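# Seat the spool piece between two spring-loaded pipe ends

## Task

Put the spool piece in the gap between the two pipe ends so that each of its ends is pushed fully into the raised ring on the flange it faces. The pipe ends are on springs and can be drawn back to make room for the spool. Any number of the three arms may help. The fit counts only if it holds with no robot supporting it. At the end, open the grippers and move the arms away from the work. For reference, in the scene frame (metres, heading in degrees counter-clockwise from +x) the arm feet are roughly at: arm1 x=+0.55 y=+0.00 z=+0.72 heading +180; arm2 x=+0.00 y=+0.65 z=+0.72 heading -90; arm3 x=+0.00 y=-0.65 z=+0.72 heading +90.

## Robot and tools

Setup. Three identical Kinova Gen3 arms, arm1, arm2 and arm3, are mounted on the table top. Each has seven joints, a Robotiq 2F-85 two-finger gripper and a wrist camera. The hand reaches roughly 1.0 m from the joint 1 axis. Cameras: arm1_cam_wrist, arm2_cam_wrist, arm3_cam_wrist, plus cam_high, which is fixed in the room.

Frame. One scene frame is shared by everything. Its origin is on the floor and +z is up. The foot locations are given in the task. "hand" means the point halfway between the fingertips; the hand z axis runs along the fingers and the fingers close along the hand y axis. No result line prints the true foot pose.

Tool execute_actions. Arguments: "actions", a list with either zero or one action, and optional "cameras". An action is an object keyed by robot name ("arm1", "arm2", "arm3"); each present robot carries a "joints" object. Inside it, each key is a joint name and its value is an absolute target, not an offset from the current value. Only the joints you name are commanded; a joint or robot you omit may keep driving toward an earlier target. Keys, units and allowed ranges:
- joint1_rad: -69.115 to 69.115 rad. Spins the whole arm about its foot axis; positive turns clockwise viewed from above; 0 points the arm along its foot heading.
- joint2_rad: -2.249 to 2.249 rad. Shoulder; 0 is upright, positive leans forward.
- joint3_rad: -69.115 to 69.115 rad. Twists the upper arm about its own axis.
- joint4_rad: -2.579 to 2.579 rad. Elbow; 0 is straight; with joint3 at 0, positive bends in the same sense positive joint2 leans.
- joint5_rad: -69.115 to 69.115 rad. Twists the forearm.
- joint6_rad: -2.099 to 2.099 rad. Wrist bend; 0 is straight; with joint5 at 0, positive bends in the same sense as positive joint4.
- joint7_rad: -69.115 to 69.115 rad. Rolls the hand; positive is counter-clockwise as seen from behind the hand.
- gripper_m: 0 to 0.085 m, the fingertip gap (0 closed).
A joint counts as done within ±0.01 rad (gripper ±0.003 m). Example: {"arm1": {"joints": {"gripper_m": 0.05}}, "arm2": {"joints": {"joint1_rad": 0.3}}}. All motions in an action start at once; each arm's joints are scaled to arrive together from rest, but hands can sweep wide between postures, and a big move may still be underway when the result returns. An unknown key, bad value or unknown camera name makes the whole call rejected with no motion. "cameras" may list names, be ["all"] or null (all images), or [] (none). An empty actions list just reports state and images.

Tool wait: {"seconds": 0 to 10}. Commands nothing new; returns the same report as an empty action.

Tool zoom_image: {"camera": name, "region": [x0, y0, x1, y1]} in pixels of that camera's newest full image, origin top-left, at most 504 by 504 pixels.

Tool finished_scene: {"scene": current scene number}. Ends the scene irreversibly after the last command has been held; the result tells whether the goal was met. Only call it once the spool is seated, released and the arms are clear.

Reading results. Each result gives every robot's state, joint_positions and one image per requested camera, in the order on the "pictures" line. joint_status reports how each commanded motion of the latest accepted action ended: "done" (may sit slightly off; resending the same target won't nudge it); "off_target" (stopped short and may still be pushing); "contact_stop" or "time_out" (target dropped, joint holds where it stopped); "not_followed", shown with a "joint command not followed" line and usually a "cause:", meaning a safety check blocked that arm's joint targets (its gripper target still runs) and may retry them on later actions until you send targets that pass. on_its_own lists motion you did not command. If a result reports a stop, the remaining execute_actions, wait and finished_scene calls in that same reply are skipped.

Forces and faults. The arms do not stop on contact; they keep pressing and can press hard. Load limits in N m: joints 1 to 4 are 47.5, joints 5 to 7 are 29.9, and a carried object's weight adds load. Hitting a limit triggers a torque fault: that arm and its gripper freeze for a while, skip the rest of the call, and hold there until given new targets. Holding loads warms the motors: a MOTOR HOT line appears from 60 °C, and at 75 °C an OVER-TEMPERATURE FAULT makes that arm brake weakly and sag; affected keys read "limit_stop_at_motor_heat", which says nothing about contact, so resend the target. Heat partly persists.

Cautions. Hard contact between two robots ends the run; the anti-collision check can react late and ignores gripper bodies against other arms, so keep arms well apart, especially near the pipe ends. Contact through a held object does not count as robot contact. Don't knock anything off the work area, drop the spool, slam it, or shove the flanges roughly. A loose object may occasionally get a brief push from outside. Arms do not wait for each other. A sensible order: grasp the spool, draw back the spring-loaded pipe ends as needed, place the spool in line, let the ends close onto it so both ends sit fully in the rings, check with cameras and zoom, then open the grippers and retreat before finishing.

Each tool is called after ">>>" as a command line: name --argument value for each argument, lists and objects as JSON in quotes; but a table of rows of numbers goes row by row, as --pt "numbers of a row", without its own name.

## Session

>>> execute_actions --actions '[]'

Scene clock: 0.00 s.
arm1.joint_positions: joint1_rad=-0.010 joint2_rad=-0.397 joint3_rad=-0.073 joint4_rad=+1.513 joint5_rad=-0.034 joint6_rad=+2.027 joint7_rad=+1.477 gripper_m=+0.085
arm1.joint_status: not commanded
arm1.hand: x=+0.4297 y=-0.0018 z=+1.3101 quat_wxyz=(-0.002, +1.000, -0.007, +0.002) (m; scene frame)
arm2.joint_positions: joint1_rad=-0.012 joint2_rad=-0.398 joint3_rad=-0.075 joint4_rad=+1.514 joint5_rad=-0.035 joint6_rad=+2.024 joint7_rad=+1.480 gripper_m=+0.085
arm2.joint_status: not commanded
arm2.hand: x=+0.0008 y=+0.5305 z=+1.3075 quat_wxyz=(+0.000, -0.710, -0.704, +0.001) (m; scene frame)
arm3.joint_positions: joint1_rad=-0.009 joint2_rad=-0.395 joint3_rad=-0.077 joint4_rad=+1.514 joint5_rad=-0.035 joint6_rad=+2.021 joint7_rad=+1.478 gripper_m=+0.085
arm3.joint_status: not commanded
arm3.hand: x=-0.0069 y=-0.5220 z=+1.2259 quat_wxyz=(+0.005, +0.723, -0.691, +0.005) (m; scene frame)
pictures: arm1_cam_wrist, arm2_cam_wrist, arm3_cam_wrist, cam_high
Images, in order (width x height): arm1_cam_wrist 504x504, arm2_cam_wrist 504x504, arm3_cam_wrist 504x504, cam_high 504x504.

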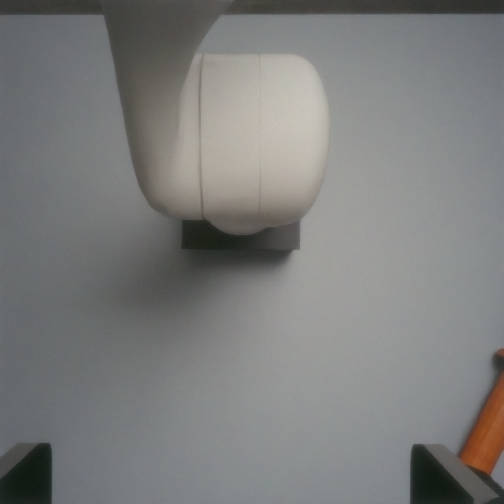

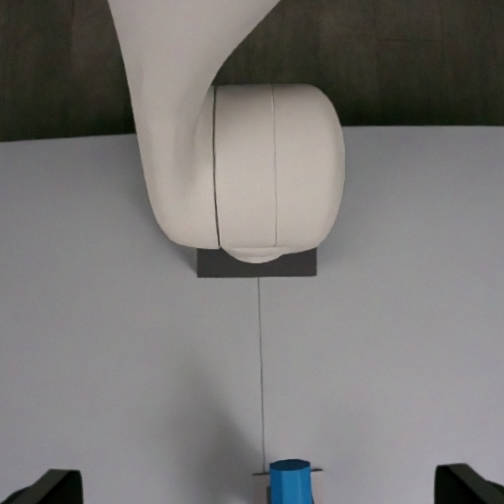

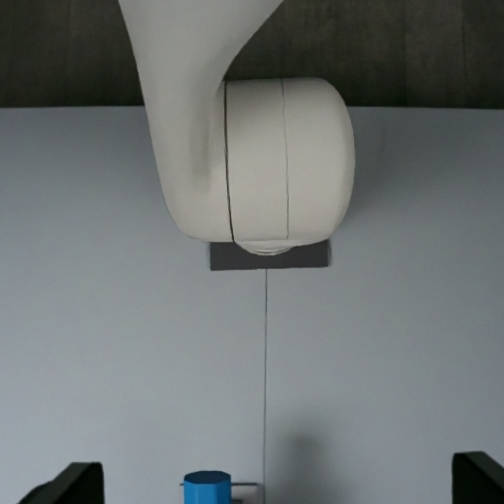

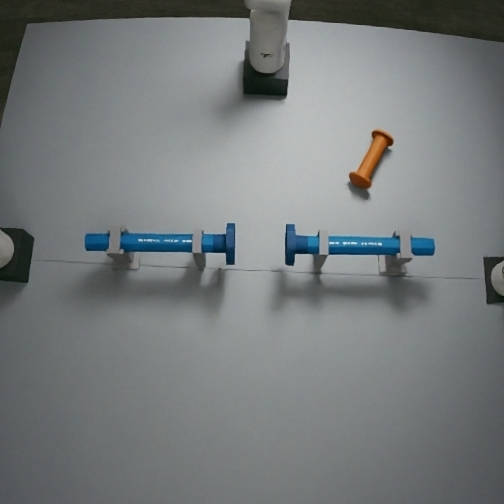

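>>> execute_actions --actions '[{"arm1":{"joints":{"joint1_rad":-0.73,"joint2_rad":0.251,"joint3_rad":0,"joint4_rad":1.669,"joint5_rad":0,"joint6_rad":1.222,"joint7_rad":1.57}},"arm2":{"joints":{"joint1_rad":0,"joint2_rad":0.251,"joint3_rad":0,"joint4_rad":1.669,"joint5_rad":0,"joint6_rad":1.222,"joint7_rad":1.57}},"arm3":{"joints":{"joint1_rad":0,"joint2_rad":0.251,"joint3_rad":0,"joint4_rad":1.669,"joint5_rad":0,"joint6_rad":1.222,"joint7_rad":1.57}}}]'

>>> zoom_image --camera "cam_high" --region '[160,100,420,300]'

Scene clock: 20.80 s.
arm1.joint_positions: joint1_rad=-0.730 joint2_rad=+0.251 joint3_rad=+0.000 joint4_rad=+1.669 joint5_rad=+0.000 joint6_rad=+1.222 joint7_rad=+1.570 gripper_m=+0.085
arm1.joint_status: all done
arm1.hand: x=+0.2317 y=-0.2458 z=+1.0818 quat_wxyz=(-0.003, +0.937, +0.351, +0.002) (m; scene frame)
arm2.joint_positions: joint1_rad=+0.000 joint2_rad=+0.251 joint3_rad=+0.000 joint4_rad=+1.669 joint5_rad=+0.000 joint6_rad=+1.222 joint7_rad=+1.570 gripper_m=+0.085
arm2.joint_status: all done
arm2.hand: x=-0.0303 y=+0.2507 z=+1.0815 quat_wxyz=(+0.001, -0.713, -0.701, +0.001) (m; scene frame)
arm3.joint_positions: joint1_rad=+0.000 joint2_rad=+0.251 joint3_rad=+0.000 joint4_rad=+1.669 joint5_rad=+0.000 joint6_rad=+1.222 joint7_rad=+1.570 gripper_m=+0.085
arm3.joint_status: all done
arm3.hand: x=+0.0080 y=-0.2458 z=+0.9965 quat_wxyz=(+0.005, +0.721, -0.693, +0.006) (m; scene frame)
pictures: arm1_cam_wrist, arm2_cam_wrist, arm3_cam_wrist, cam_high
Images, in order (width x height): arm1_cam_wrist 504x504, arm2_cam_wrist 504x504, arm3_cam_wrist 504x504, cam_high 504x504.

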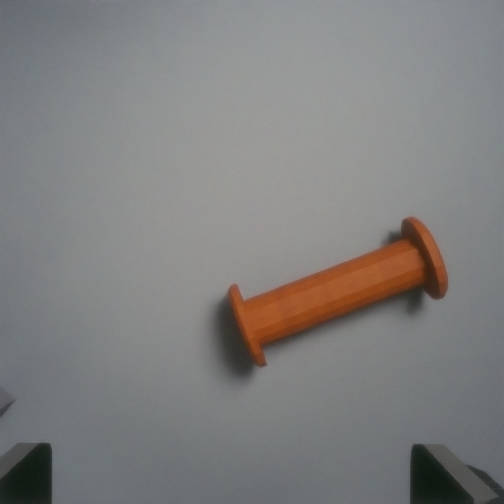

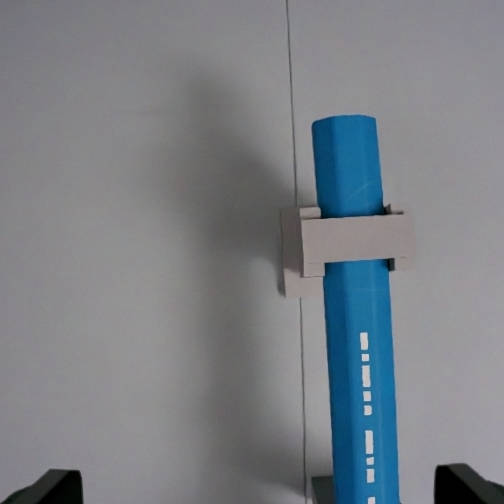

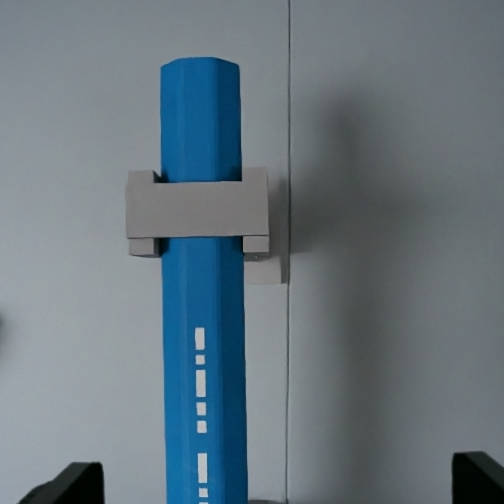

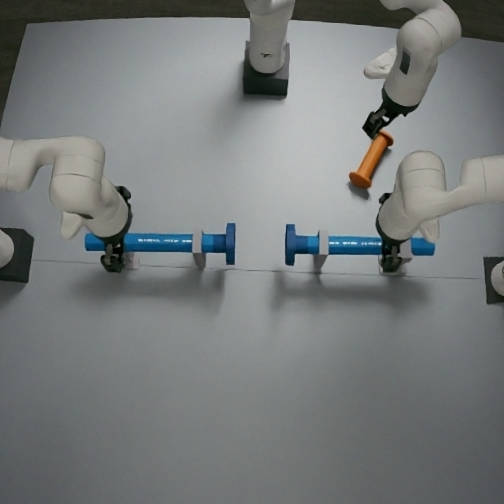

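Region (160, 100, 420, 300) of cam_high's 504x504 image, scaled by 1.938, with more detail than that image has; it fills the top 388 rows of this view, and the rest is white.

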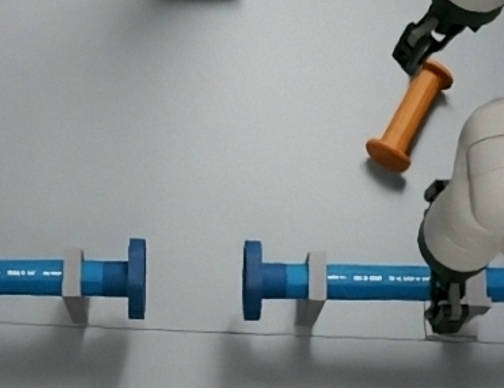

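>>> execute_actions --actions '[{"arm1":{"joints":{"joint1_rad":-0.92,"joint2_rad":0.588,"joint4_rad":2.097,"joint6_rad":0.457,"joint7_rad":0.16}},"arm2":{"joints":{"joint1_rad":-0.15,"joint2_rad":0.602,"joint4_rad":1.884,"joint6_rad":0.656,"joint7_rad":1.42}},"arm3":{"joints":{"joint1_rad":0.065,"joint2_rad":0.451,"joint4_rad":1.789,"joint6_rad":0.902,"joint7_rad":1.63}}}]'

Scene clock: 46.97 s.
arm1.joint_positions: joint1_rad=-0.920 joint2_rad=+0.588 joint3_rad=+0.000 joint4_rad=+2.097 joint5_rad=+0.000 joint6_rad=+0.457 joint7_rad=+0.160 gripper_m=+0.085
arm1.joint_status: all done
arm1.hand: x=+0.3013 y=-0.2779 z=+0.8496 quat_wxyz=(-0.004, +0.968, -0.249, +0.000) (m; scene frame)
arm2.joint_positions: joint1_rad=-0.150 joint2_rad=+0.602 joint3_rad=+0.000 joint4_rad=+1.884 joint5_rad=+0.000 joint6_rad=+0.656 joint7_rad=+1.420 gripper_m=+0.085
arm2.joint_status: all done
arm2.hand: x=+0.0331 y=+0.2208 z=+0.8789 quat_wxyz=(+0.001, -0.713, -0.701, +0.001) (m; scene frame)
arm3.joint_positions: joint1_rad=+0.065 joint2_rad=+0.451 joint3_rad=+0.000 joint4_rad=+1.789 joint5_rad=+0.000 joint6_rad=+0.902 joint7_rad=+1.630 gripper_m=+0.085
arm3.joint_status: all done
arm3.hand: x=+0.0349 y=-0.2188 z=+0.8798 quat_wxyz=(+0.005, +0.719, -0.695, +0.006) (m; scene frame)
pictures: arm1_cam_wrist, arm2_cam_wrist, arm3_cam_wrist, cam_high
Images, in order (width x height): arm1_cam_wrist 504x504, arm2_cam_wrist 504x504, arm3_cam_wrist 504x504, cam_high 504x504.

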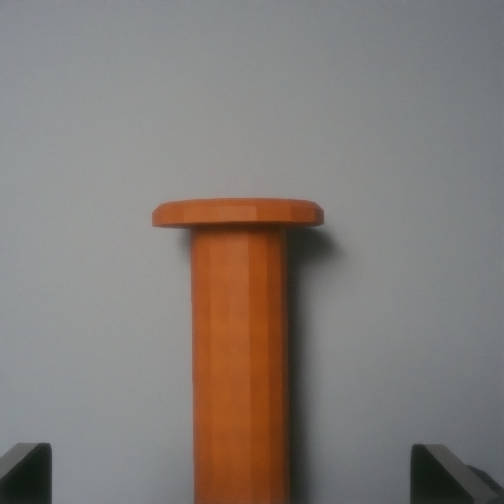

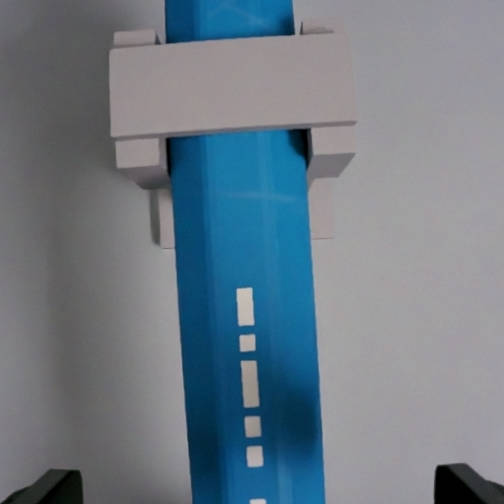

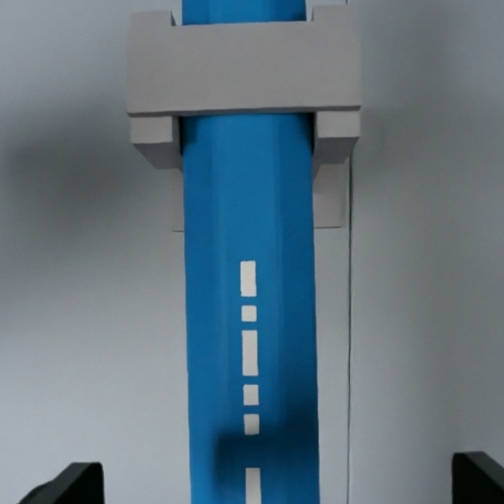

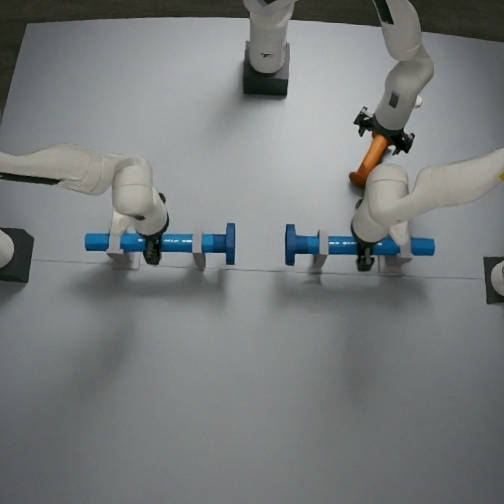

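>>> execute_actions --actions '[{"arm1":{"joints":{"joint2_rad":0.851,"joint4_rad":2.113,"joint6_rad":0.178}},"arm2":{"joints":{"joint2_rad":0.725,"joint4_rad":1.916,"joint6_rad":0.501}},"arm3":{"joints":{"joint1_rad":0.08,"joint2_rad":0.552,"joint4_rad":1.861,"joint6_rad":0.729,"joint7_rad":1.67}}}]'

>>> execute_actions --actions '[{"arm1":{"joints":{"gripper_m":0.0}},"arm2":{"joints":{"gripper_m":0.0}},"arm3":{"joints":{"gripper_m":0.0}}}]'

>>> execute_actions --actions '[{"arm1":{"joints":{"joint2_rad":0.38,"joint4_rad":1.9,"joint6_rad":0.862}}}]' --cameras '["cam_high"]'

Scene clock: 66.03 s.
arm1.joint_positions: joint1_rad=-0.920 joint2_rad=+0.851 joint3_rad=+0.000 joint4_rad=+2.113 joint5_rad=+0.000 joint6_rad=+0.178 joint7_rad=+0.160 gripper_m=+0.085
arm1.joint_status: all done
arm1.hand: x=+0.3016 y=-0.2773 z=+0.7497 quat_wxyz=(-0.004, +0.968, -0.249, +0.000) (m; scene frame)
arm2.joint_positions: joint1_rad=-0.150 joint2_rad=+0.725 joint3_rad=+0.000 joint4_rad=+1.916 joint5_rad=+0.000 joint6_rad=+0.501 joint7_rad=+1.420 gripper_m=+0.085
arm2.joint_status: all done
arm2.hand: x=+0.0329 y=+0.2208 z=+0.8205 quat_wxyz=(+0.001, -0.713, -0.701, +0.001) (m; scene frame)
arm3.joint_positions: joint1_rad=+0.080 joint2_rad=+0.552 joint3_rad=+0.000 joint4_rad=+1.861 joint5_rad=+0.000 joint6_rad=+0.729 joint7_rad=+1.670 gripper_m=+0.085
arm3.joint_status: all done
arm3.hand: x=+0.0415 y=-0.2202 z=+0.8199 quat_wxyz=(+0.005, +0.728, -0.685, +0.005) (m; scene frame)
pictures: arm1_cam_wrist, arm2_cam_wrist, arm3_cam_wrist, cam_high
Images, in order (width x height): arm1_cam_wrist 504x504, arm2_cam_wrist 504x504, arm3_cam_wrist 504x504, cam_high 504x504.

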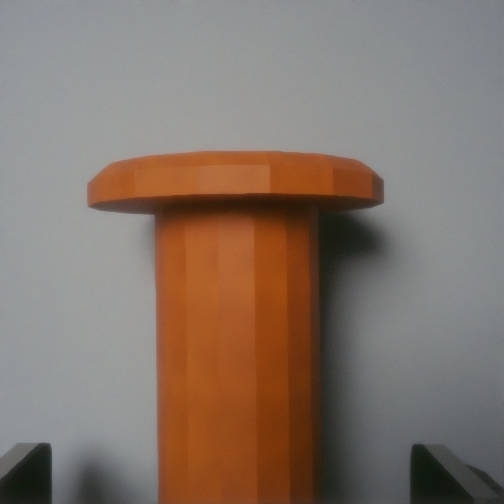

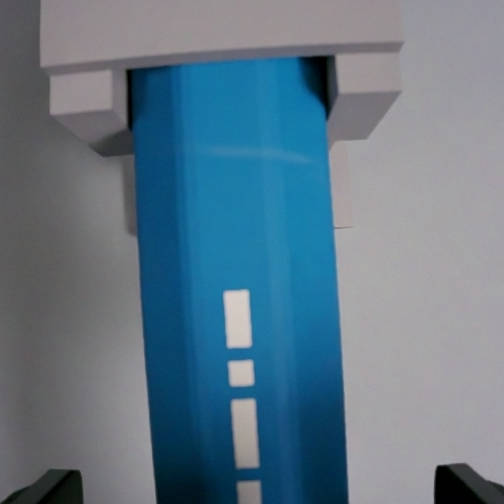

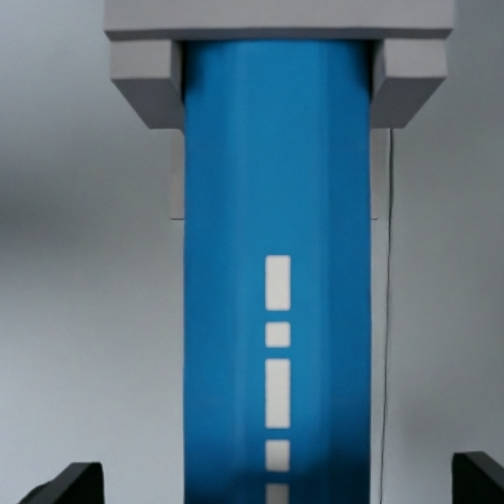

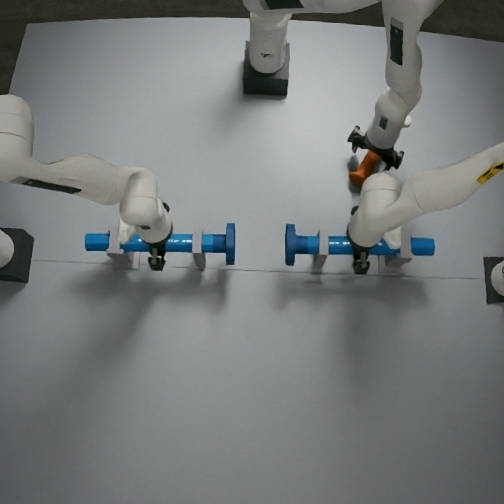

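Scene clock: 67.13 s.
arm1.joint_positions: joint1_rad=-0.920 joint2_rad=+0.850 joint3_rad=+0.000 joint4_rad=+2.113 joint5_rad=+0.000 joint6_rad=+0.178 joint7_rad=+0.160 gripper_m=+0.034
arm1.joint_status: gripper_m off_target (ended at +0.034, target +0.000)
arm1.hand: x=+0.3014 y=-0.2776 z=+0.7501 quat_wxyz=(-0.003, +0.969, -0.249, +0.000) (m; scene frame)
arm2.joint_positions: joint1_rad=-0.150 joint2_rad=+0.724 joint3_rad=+0.001 joint4_rad=+1.916 joint5_rad=+0.001 joint6_rad=+0.502 joint7_rad=+1.421 gripper_m=+0.038
arm2.joint_status: gripper_m off_target (ended at +0.038, target +0.000)
arm2.hand: x=+0.0324 y=+0.2208 z=+0.8209 quat_wxyz=(+0.001, -0.713, -0.702, +0.001) (m; scene frame)
arm3.joint_positions: joint1_rad=+0.081 joint2_rad=+0.551 joint3_rad=+0.001 joint4_rad=+1.861 joint5_rad=+0.000 joint6_rad=+0.729 joint7_rad=+1.670 gripper_m=+0.038
arm3.joint_status: gripper_m off_target (ended at +0.038, target +0.000)
arm3.hand: x=+0.0420 y=-0.2201 z=+0.8203 quat_wxyz=(+0.004, +0.728, -0.686, +0.005) (m; scene frame)
pictures: arm1_cam_wrist, arm2_cam_wrist, arm3_cam_wrist, cam_high
Images, in order (width x height): arm1_cam_wrist 504x504, arm2_cam_wrist 504x504, arm3_cam_wrist 504x504, cam_high 504x504.

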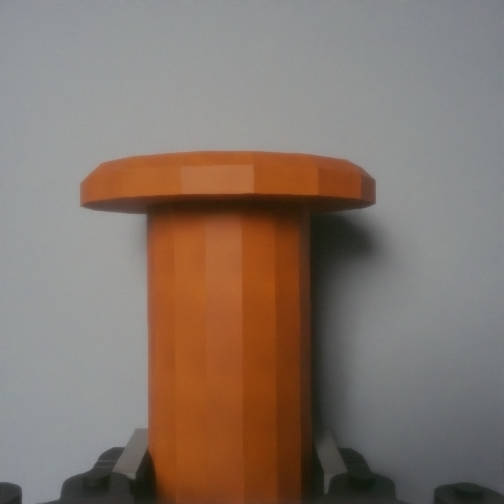

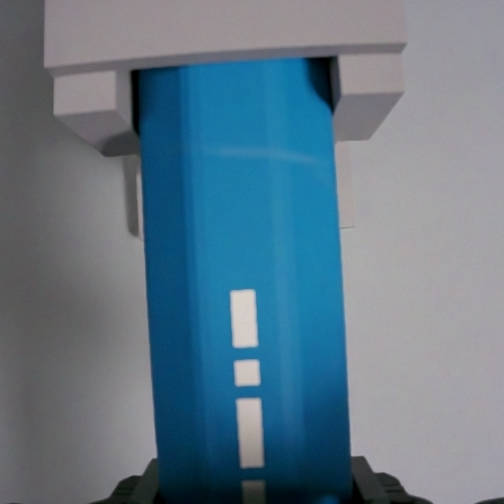

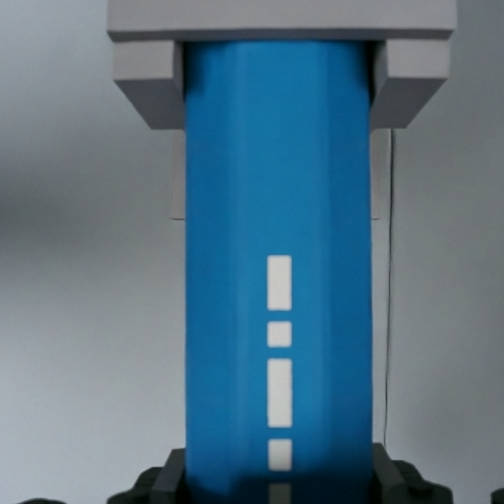

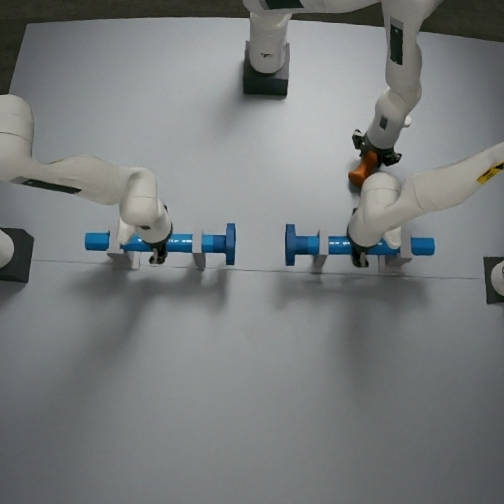

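Scene clock: 68.93 s.
arm1.joint_positions: joint1_rad=-0.920 joint2_rad=+0.382 joint3_rad=+0.000 joint4_rad=+1.901 joint5_rad=+0.000 joint6_rad=+0.862 joint7_rad=+0.160 gripper_m=+0.034
arm1.joint_status: all done
arm1.hand: x=+0.2874 y=-0.2961 z=+0.9667 quat_wxyz=(-0.005, +0.968, -0.249, +0.001) (m; scene frame)
arm2.joint_positions: joint1_rad=-0.150 joint2_rad=+0.724 joint3_rad=+0.001 joint4_rad=+1.916 joint5_rad=+0.001 joint6_rad=+0.502 joint7_rad=+1.421 gripper_m=+0.038
arm2.joint_status: not commanded
arm2.hand: x=+0.0324 y=+0.2208 z=+0.8209 quat_wxyz=(+0.001, -0.713, -0.702, +0.001) (m; scene frame)
arm3.joint_positions: joint1_rad=+0.081 joint2_rad=+0.551 joint3_rad=+0.001 joint4_rad=+1.861 joint5_rad=+0.000 joint6_rad=+0.729 joint7_rad=+1.670 gripper_m=+0.038
arm3.joint_status: not commanded
arm3.hand: x=+0.0420 y=-0.2201 z=+0.8203 quat_wxyz=(+0.004, +0.728, -0.686, +0.005) (m; scene frame)
pictures: cam_high
Images, in order (width x height): cam_high 504x504.

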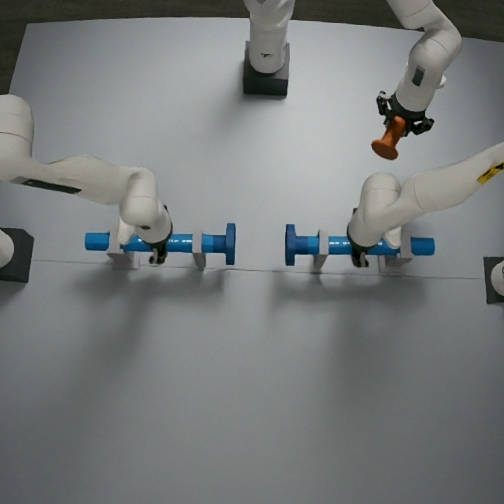

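>>> execute_actions --actions '[{"arm1":{"joints":{"joint1_rad":-0.065,"joint7_rad":-0.031}}}]' --cameras '[]'

>>> execute_actions --actions '[{"arm1":{"joints":{"joint2_rad":0.683,"joint4_rad":1.563,"joint6_rad":0.896}},"arm2":{"joints":{"joint1_rad":-0.159,"joint2_rad":0.691,"joint4_rad":2.018,"joint6_rad":0.433,"joint7_rad":1.411}},"arm3":{"joints":{"joint1_rad":0.086,"joint2_rad":0.503,"joint4_rad":1.961,"joint6_rad":0.678}}}]' --cameras '["cam_high","arm1_cam_wrist"]'

>>> zoom_image --camera "cam_high" --region '[180,160,340,300]'

Scene clock: 82.30 s.
arm1.joint_positions: joint1_rad=-0.065 joint2_rad=+0.381 joint3_rad=+0.000 joint4_rad=+1.901 joint5_rad=+0.000 joint6_rad=+0.862 joint7_rad=-0.031 gripper_m=+0.034
arm1.joint_status: all done
arm1.hand: x=+0.1549 y=+0.0031 z=+0.9684 quat_wxyz=(-0.004, +0.715, -0.699, +0.000) (m; scene frame)
arm2.joint_positions: joint1_rad=-0.150 joint2_rad=+0.724 joint3_rad=+0.001 joint4_rad=+1.916 joint5_rad=+0.001 joint6_rad=+0.502 joint7_rad=+1.421 gripper_m=+0.038
arm2.joint_status: not commanded
arm2.hand: x=+0.0324 y=+0.2208 z=+0.8209 quat_wxyz=(+0.001, -0.713, -0.702, +0.001) (m; scene frame)
arm3.joint_positions: joint1_rad=+0.081 joint2_rad=+0.551 joint3_rad=+0.001 joint4_rad=+1.861 joint5_rad=+0.000 joint6_rad=+0.729 joint7_rad=+1.670 gripper_m=+0.038
arm3.joint_status: not commanded
arm3.hand: x=+0.0420 y=-0.2201 z=+0.8203 quat_wxyz=(+0.004, +0.728, -0.686, +0.005) (m; scene frame)
pictures: none
No camera images: the call's "cameras" was empty. Leave "cameras" out to get every camera's image.

Scene clock: 84.67 s.
arm1.joint_positions: joint1_rad=-0.065 joint2_rad=+0.685 joint3_rad=+0.000 joint4_rad=+1.564 joint5_rad=+0.000 joint6_rad=+0.896 joint7_rad=-0.031 gripper_m=+0.034
arm1.joint_status: all done
arm1.hand: x=+0.0391 y=-0.0026 z=+0.9116 quat_wxyz=(-0.004, +0.715, -0.699, +0.000) (m; scene frame)
arm2.joint_positions: joint1_rad=-0.156 joint2_rad=+0.693 joint3_rad=+0.002 joint4_rad=+2.003 joint5_rad=+0.002 joint6_rad=+0.419 joint7_rad=+1.414 gripper_m=+0.038
arm2.joint_status: joint4_rad time_out (moved +0.087 of +0.102); joint6_rad time_out (moved -0.082 of -0.069); the others done
arm2.hand: x=+0.0319 y=+0.2379 z=+0.8215 quat_wxyz=(-0.009, -0.713, -0.701, +0.010) (m; scene frame)
arm3.joint_positions: joint1_rad=+0.085 joint2_rad=+0.508 joint3_rad=+0.000 joint4_rad=+1.947 joint5_rad=+0.000 joint6_rad=+0.663 joint7_rad=+1.670 gripper_m=+0.038
arm3.joint_status: joint4_rad time_out (moved +0.086 of +0.100); joint6_rad time_out (moved -0.067 of -0.051); the others done
arm3.hand: x=+0.0424 y=-0.2385 z=+0.8210 quat_wxyz=(-0.004, +0.727, -0.687, -0.003) (m; scene frame)
pictures: arm1_cam_wrist, cam_high
Images, in order (width x height): arm1_cam_wrist 504x504, cam_high 504x504.

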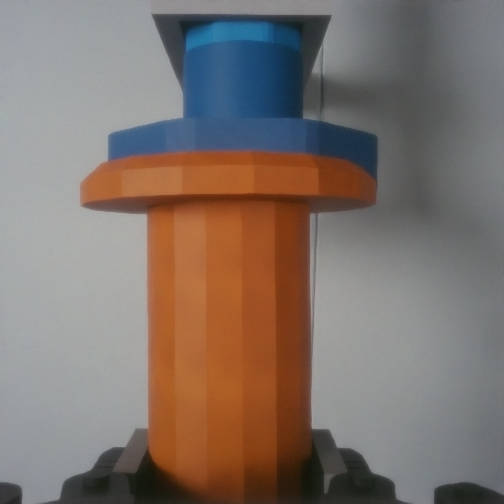

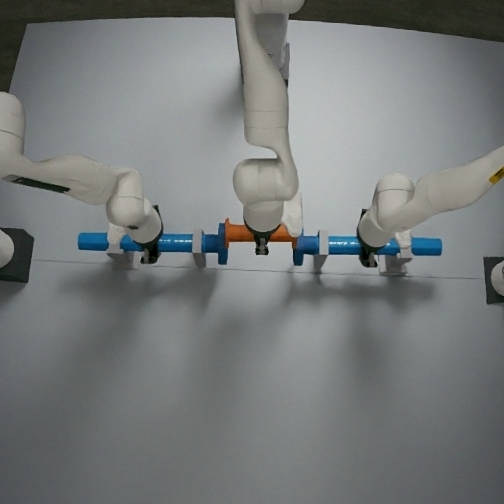

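Region (180, 160, 340, 300) of cam_high's 504x504 image, scaled by 3.150, with more detail than that image has; it fills the top 441 rows of this view, and the rest is white.

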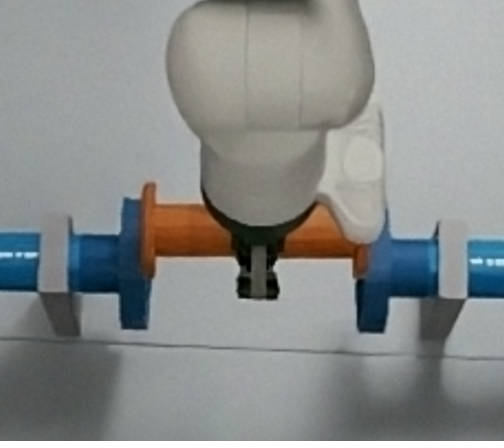

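>>> execute_actions --actions '[{"arm2":{"joints":{"joint2_rad":0.685,"joint4_rad":2.04,"joint6_rad":0.46}},"arm3":{"joints":{"joint2_rad":0.493,"joint4_rad":1.983,"joint6_rad":0.705}}}]' --cameras '[]'

>>> wait --seconds 2

>>> zoom_image --camera "cam_high" --region '[180,160,340,300]'

Scene clock: 96.90 s.
arm1.joint_positions: joint1_rad=-0.065 joint2_rad=+0.685 joint3_rad=+0.000 joint4_rad=+1.564 joint5_rad=+0.000 joint6_rad=+0.896 joint7_rad=-0.031 gripper_m=+0.034
arm1.joint_status: not commanded
arm1.hand: x=+0.0391 y=-0.0026 z=+0.9116 quat_wxyz=(-0.004, +0.715, -0.699, +0.000) (m; scene frame)
arm2.joint_positions: joint1_rad=-0.156 joint2_rad=+0.692 joint3_rad=+0.002 joint4_rad=+2.005 joint5_rad=+0.002 joint6_rad=+0.423 joint7_rad=+1.414 gripper_m=+0.038
arm2.joint_status: joint4_rad time_out (moved +0.002 of +0.037); joint6_rad time_out (moved +0.003 of +0.041); the others done
arm2.hand: x=+0.0318 y=+0.2400 z=+0.8215 quat_wxyz=(-0.007, -0.713, -0.701, +0.008) (m; scene frame)
arm3.joint_positions: joint1_rad=+0.085 joint2_rad=+0.507 joint3_rad=+0.000 joint4_rad=+1.949 joint5_rad=+0.000 joint6_rad=+0.663 joint7_rad=+1.670 gripper_m=+0.038
arm3.joint_status: joint2_rad time_out (moved -0.001 of -0.015); joint4_rad time_out (moved +0.002 of +0.036); joint6_rad time_out (moved +0.000 of +0.042)
arm3.hand: x=+0.0424 y=-0.2397 z=+0.8210 quat_wxyz=(-0.004, +0.726, -0.687, -0.002) (m; scene frame)
pictures: none
No camera images: the call's "cameras" was empty. Leave "cameras" out to get every camera's image.

not run: a stop came earlier in this reply.

Region (180, 160, 340, 300) of cam_high's 504x504 image, scaled by 3.150, with more detail than that image has; it fills the top 441 rows of this view, and the rest is white.

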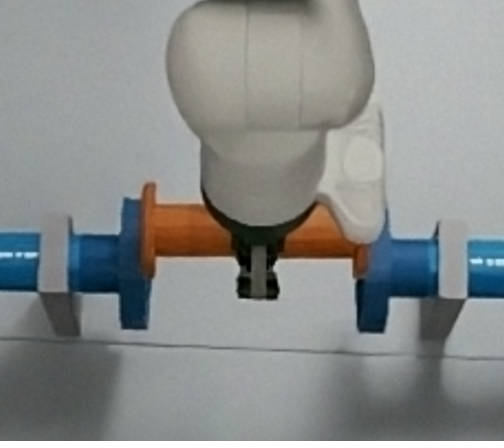

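>>> execute_actions --actions '[{"arm1":{"joints":{"joint2_rad":0.743,"joint4_rad":1.586,"joint6_rad":0.815}}}]' --cameras '["cam_high","arm1_cam_wrist"]'

>>> zoom_image --camera "cam_high" --region '[200,190,320,290]'

Scene clock: 105.30 s.
arm1.joint_positions: joint1_rad=-0.065 joint2_rad=+0.745 joint3_rad=+0.000 joint4_rad=+1.587 joint5_rad=+0.000 joint6_rad=+0.815 joint7_rad=-0.031 gripper_m=+0.034
arm1.joint_status: all done
arm1.hand: x=+0.0379 y=-0.0024 z=+0.8754 quat_wxyz=(-0.005, +0.715, -0.699, +0.000) (m; scene frame)
arm2.joint_positions: joint1_rad=-0.156 joint2_rad=+0.692 joint3_rad=+0.002 joint4_rad=+2.005 joint5_rad=+0.002 joint6_rad=+0.423 joint7_rad=+1.414 gripper_m=+0.038
arm2.joint_status: not commanded
arm2.hand: x=+0.0318 y=+0.2400 z=+0.8215 quat_wxyz=(-0.007, -0.713, -0.701, +0.008) (m; scene frame)
arm3.joint_positions: joint1_rad=+0.085 joint2_rad=+0.507 joint3_rad=+0.000 joint4_rad=+1.949 joint5_rad=+0.000 joint6_rad=+0.663 joint7_rad=+1.670 gripper_m=+0.038
arm3.joint_status: not commanded
arm3.hand: x=+0.0424 y=-0.2396 z=+0.8210 quat_wxyz=(-0.004, +0.726, -0.687, -0.002) (m; scene frame)
pictures: arm1_cam_wrist, cam_high
Images, in order (width x height): arm1_cam_wrist 504x504, cam_high 504x504.

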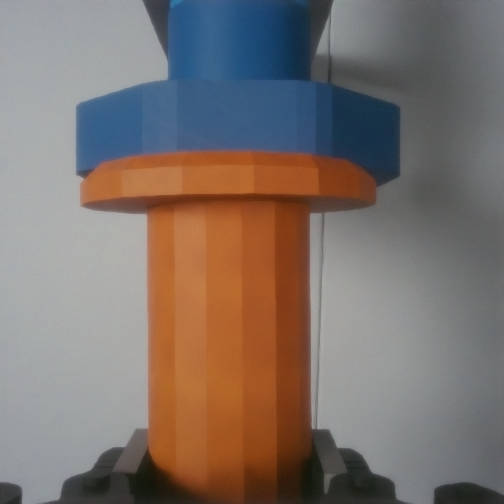

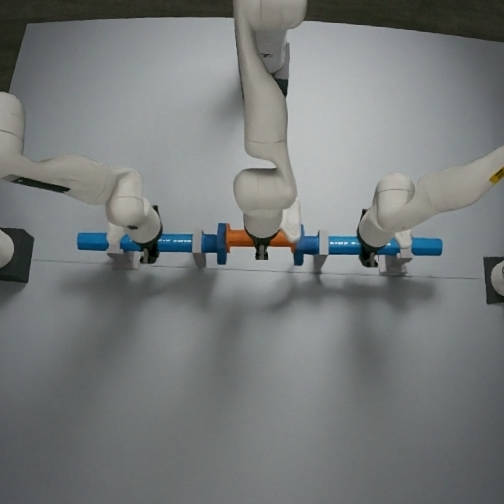

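Region (200, 190, 320, 290) of cam_high's 504x504 image, scaled by 4.200, with more detail than that image has.

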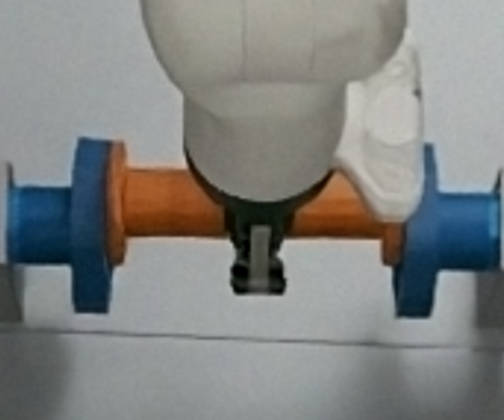

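>>> execute_actions --actions '[{"arm1":{"joints":{"joint1_rad":-0.069,"joint7_rad":-0.035,"joint2_rad":0.826,"joint4_rad":1.607,"joint6_rad":0.711}}}]' --cameras '["cam_high","arm1_cam_wrist"]'

>>> zoom_image --camera "cam_high" --region '[200,190,320,290]'

Scene clock: 116.20 s.
arm1.joint_positions: joint1_rad=-0.069 joint2_rad=+0.828 joint3_rad=+0.000 joint4_rad=+1.608 joint5_rad=+0.000 joint6_rad=+0.711 joint7_rad=-0.035 gripper_m=+0.034
arm1.joint_status: all done
arm1.hand: x=+0.0370 y=-0.0042 z=+0.8283 quat_wxyz=(-0.005, +0.715, -0.699, +0.000) (m; scene frame)
arm2.joint_positions: joint1_rad=-0.156 joint2_rad=+0.692 joint3_rad=+0.002 joint4_rad=+2.005 joint5_rad=+0.002 joint6_rad=+0.423 joint7_rad=+1.414 gripper_m=+0.038
arm2.joint_status: not commanded
arm2.hand: x=+0.0318 y=+0.2400 z=+0.8215 quat_wxyz=(-0.007, -0.713, -0.701, +0.008) (m; scene frame)
arm3.joint_positions: joint1_rad=+0.085 joint2_rad=+0.507 joint3_rad=+0.000 joint4_rad=+1.949 joint5_rad=+0.000 joint6_rad=+0.663 joint7_rad=+1.670 gripper_m=+0.038
arm3.joint_status: not commanded
arm3.hand: x=+0.0424 y=-0.2396 z=+0.8210 quat_wxyz=(-0.004, +0.726, -0.687, -0.002) (m; scene frame)
pictures: arm1_cam_wrist, cam_high
Images, in order (width x height): arm1_cam_wrist 504x504, cam_high 504x504.

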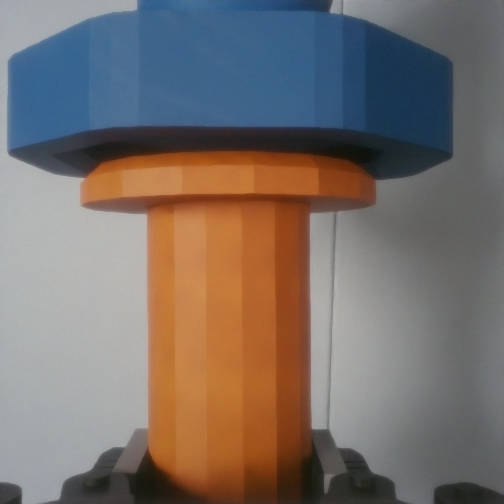

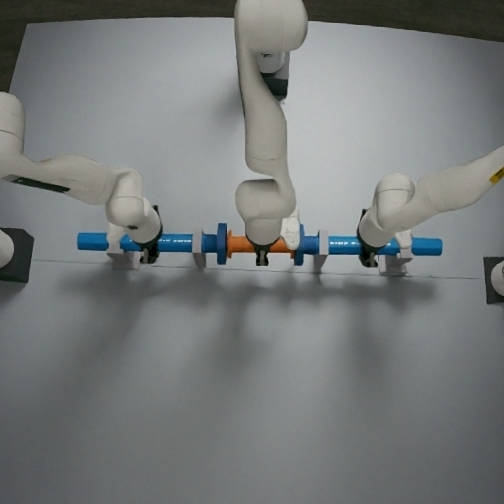

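Region (200, 190, 320, 290) of cam_high's 504x504 image, scaled by 4.200, with more detail than that image has.

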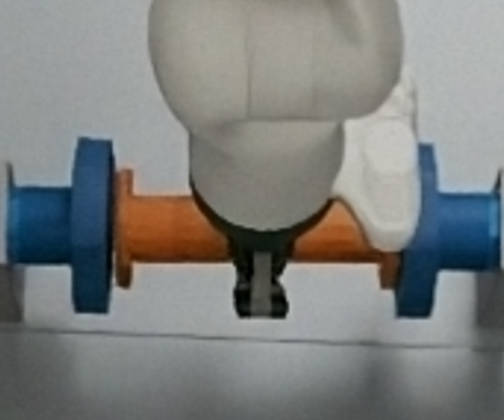

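Looks centered. Ease the pipes back.

>>> execute_actions --actions '[{"arm2":{"joints":{"joint1_rad":-0.152,"joint2_rad":0.717,"joint4_rad":1.94,"joint6_rad":0.485}},"arm3":{"joints":{"joint1_rad":0.082,"joint2_rad":0.54,"joint4_rad":1.885,"joint6_rad":0.717}}}]' --cameras '[]'

>>> execute_actions --actions '[{"arm2":{"joints":{"gripper_m":0.085}},"arm3":{"joints":{"gripper_m":0.085}}}]' --cameras '["cam_high","arm1_cam_wrist"]'

>>> zoom_image --camera "cam_high" --region '[200,190,320,290]'

Scene clock: 126.07 s.
arm1.joint_positions: joint1_rad=-0.068 joint2_rad=+0.829 joint3_rad=+0.001 joint4_rad=+1.607 joint5_rad=+0.000 joint6_rad=+0.710 joint7_rad=-0.035 gripper_m=+0.034
arm1.joint_status: not commanded
arm1.hand: x=+0.0371 y=-0.0032 z=+0.8276 quat_wxyz=(-0.005, +0.714, -0.700, +0.000) (m; scene frame)
arm2.joint_positions: joint1_rad=-0.152 joint2_rad=+0.715 joint3_rad=+0.000 joint4_rad=+1.943 joint5_rad=+0.003 joint6_rad=+0.489 joint7_rad=+1.415 gripper_m=+0.038
arm2.joint_status: all done
arm2.hand: x=+0.0322 y=+0.2299 z=+0.8209 quat_wxyz=(+0.003, -0.713, -0.701, +0.000) (m; scene frame)
arm3.joint_positions: joint1_rad=+0.082 joint2_rad=+0.538 joint3_rad=+0.000 joint4_rad=+1.888 joint5_rad=+0.000 joint6_rad=+0.720 joint7_rad=+1.670 gripper_m=+0.038
arm3.joint_status: all done
arm3.hand: x=+0.0423 y=-0.2294 z=+0.8205 quat_wxyz=(+0.006, +0.727, -0.686, +0.007) (m; scene frame)
pictures: none
No camera images: the call's "cameras" was empty. Leave "cameras" out to get every camera's image.

Scene clock: 127.30 s.
arm1.joint_positions: joint1_rad=-0.068 joint2_rad=+0.829 joint3_rad=+0.001 joint4_rad=+1.608 joint5_rad=+0.000 joint6_rad=+0.711 joint7_rad=-0.036 gripper_m=+0.034
arm1.joint_status: not commanded
arm1.hand: x=+0.0374 y=-0.0032 z=+0.8278 quat_wxyz=(-0.006, +0.714, -0.700, +0.001) (m; scene frame)
arm2.joint_positions: joint1_rad=-0.152 joint2_rad=+0.717 joint3_rad=+0.000 joint4_rad=+1.940 joint5_rad=+0.000 joint6_rad=+0.485 joint7_rad=+1.412 gripper_m=+0.085
arm2.joint_status: all done
arm2.hand: x=+0.0328 y=+0.2277 z=+0.8203 quat_wxyz=(+0.001, -0.715, -0.699, +0.001) (m; scene frame)
arm3.joint_positions: joint1_rad=+0.082 joint2_rad=+0.540 joint3_rad=+0.000 joint4_rad=+1.885 joint5_rad=+0.000 joint6_rad=+0.717 joint7_rad=+1.670 gripper_m=+0.085
arm3.joint_status: all done
arm3.hand: x=+0.0420 y=-0.2274 z=+0.8201 quat_wxyz=(+0.005, +0.727, -0.686, +0.005) (m; scene frame)
pictures: arm1_cam_wrist, cam_high
Images, in order (width x height): arm1_cam_wrist 504x504, cam_high 504x504.

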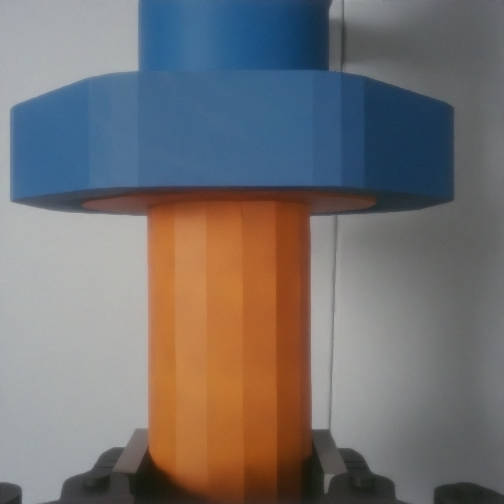

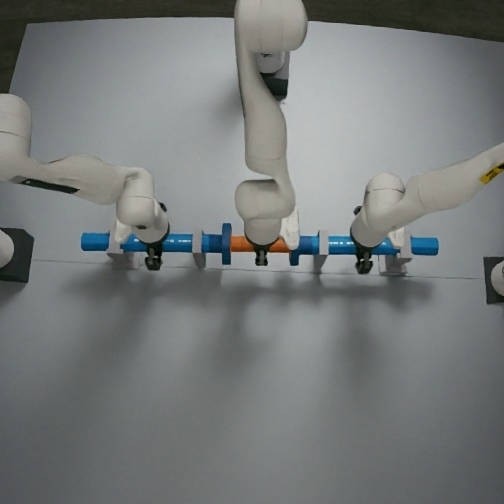

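Region (200, 190, 320, 290) of cam_high's 504x504 image, scaled by 4.200, with more detail than that image has.

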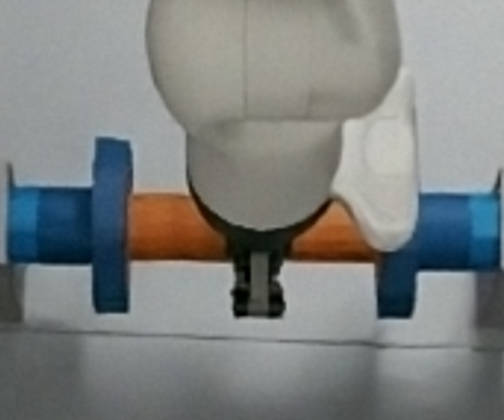

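>>> execute_actions --actions '[{"arm1":{"joints":{"gripper_m":0.085}}}]' --cameras '[]'

>>> execute_actions --actions '[{"arm1":{"joints":{"joint2_rad":0.45,"joint4_rad":1.5,"joint6_rad":1.19}},"arm2":{"joints":{"joint2_rad":0.251,"joint4_rad":1.669,"joint6_rad":1.222}},"arm3":{"joints":{"joint2_rad":0.2,"joint4_rad":1.6,"joint6_rad":1.3}}}]' --cameras '["cam_high"]'

>>> finished_scene --scene 1

Scene clock: 140.03 s.
arm1.joint_positions: joint1_rad=-0.069 joint2_rad=+0.826 joint3_rad=+0.000 joint4_rad=+1.607 joint5_rad=+0.000 joint6_rad=+0.711 joint7_rad=-0.035 gripper_m=+0.085
arm1.joint_status: all done
arm1.hand: x=+0.0362 y=-0.0042 z=+0.8293 quat_wxyz=(-0.004, +0.715, -0.700, -0.001) (m; scene frame)
arm2.joint_positions: joint1_rad=-0.152 joint2_rad=+0.717 joint3_rad=+0.000 joint4_rad=+1.940 joint5_rad=+0.000 joint6_rad=+0.485 joint7_rad=+1.412 gripper_m=+0.085
arm2.joint_status: not commanded
arm2.hand: x=+0.0328 y=+0.2277 z=+0.8203 quat_wxyz=(+0.001, -0.715, -0.699, +0.001) (m; scene frame)
arm3.joint_positions: joint1_rad=+0.082 joint2_rad=+0.540 joint3_rad=+0.000 joint4_rad=+1.885 joint5_rad=+0.000 joint6_rad=+0.717 joint7_rad=+1.670 gripper_m=+0.085
arm3.joint_status: not commanded
arm3.hand: x=+0.0420 y=-0.2274 z=+0.8201 quat_wxyz=(+0.005, +0.727, -0.686, +0.005) (m; scene frame)
pictures: none
No camera images: the call's "cameras" was empty. Leave "cameras" out to get every camera's image.

Scene clock: 141.83 s.
arm1.joint_positions: joint1_rad=-0.069 joint2_rad=+0.450 joint3_rad=+0.000 joint4_rad=+1.500 joint5_rad=+0.000 joint6_rad=+1.190 joint7_rad=-0.035 gripper_m=+0.085
arm1.joint_status: all done
arm1.hand: x=+0.0732 y=-0.0035 z=+1.0454 quat_wxyz=(-0.003, +0.715, -0.700, -0.002) (m; scene frame)
arm2.joint_positions: joint1_rad=-0.152 joint2_rad=+0.251 joint3_rad=+0.000 joint4_rad=+1.669 joint5_rad=+0.000 joint6_rad=+1.222 joint7_rad=+1.412 gripper_m=+0.085
arm2.joint_status: all done
arm2.hand: x=+0.0305 y=+0.2506 z=+1.0813 quat_wxyz=(+0.001, -0.715, -0.699, +0.001) (m; scene frame)
arm3.joint_positions: joint1_rad=+0.082 joint2_rad=+0.200 joint3_rad=+0.000 joint4_rad=+1.600 joint5_rad=+0.000 joint6_rad=+1.300 joint7_rad=+1.670 gripper_m=+0.085
arm3.joint_status: all done
arm3.hand: x=+0.0409 y=-0.2444 z=+1.0377 quat_wxyz=(-0.011, +0.727, -0.686, -0.008) (m; scene frame)
pictures: cam_high
Images, in order (width x height): cam_high 504x504.

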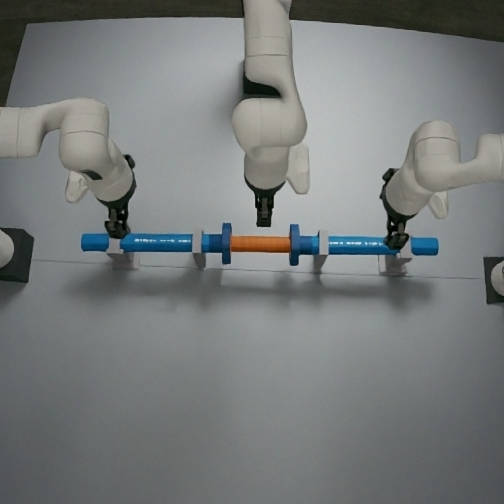

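The scene is finished: the task was done.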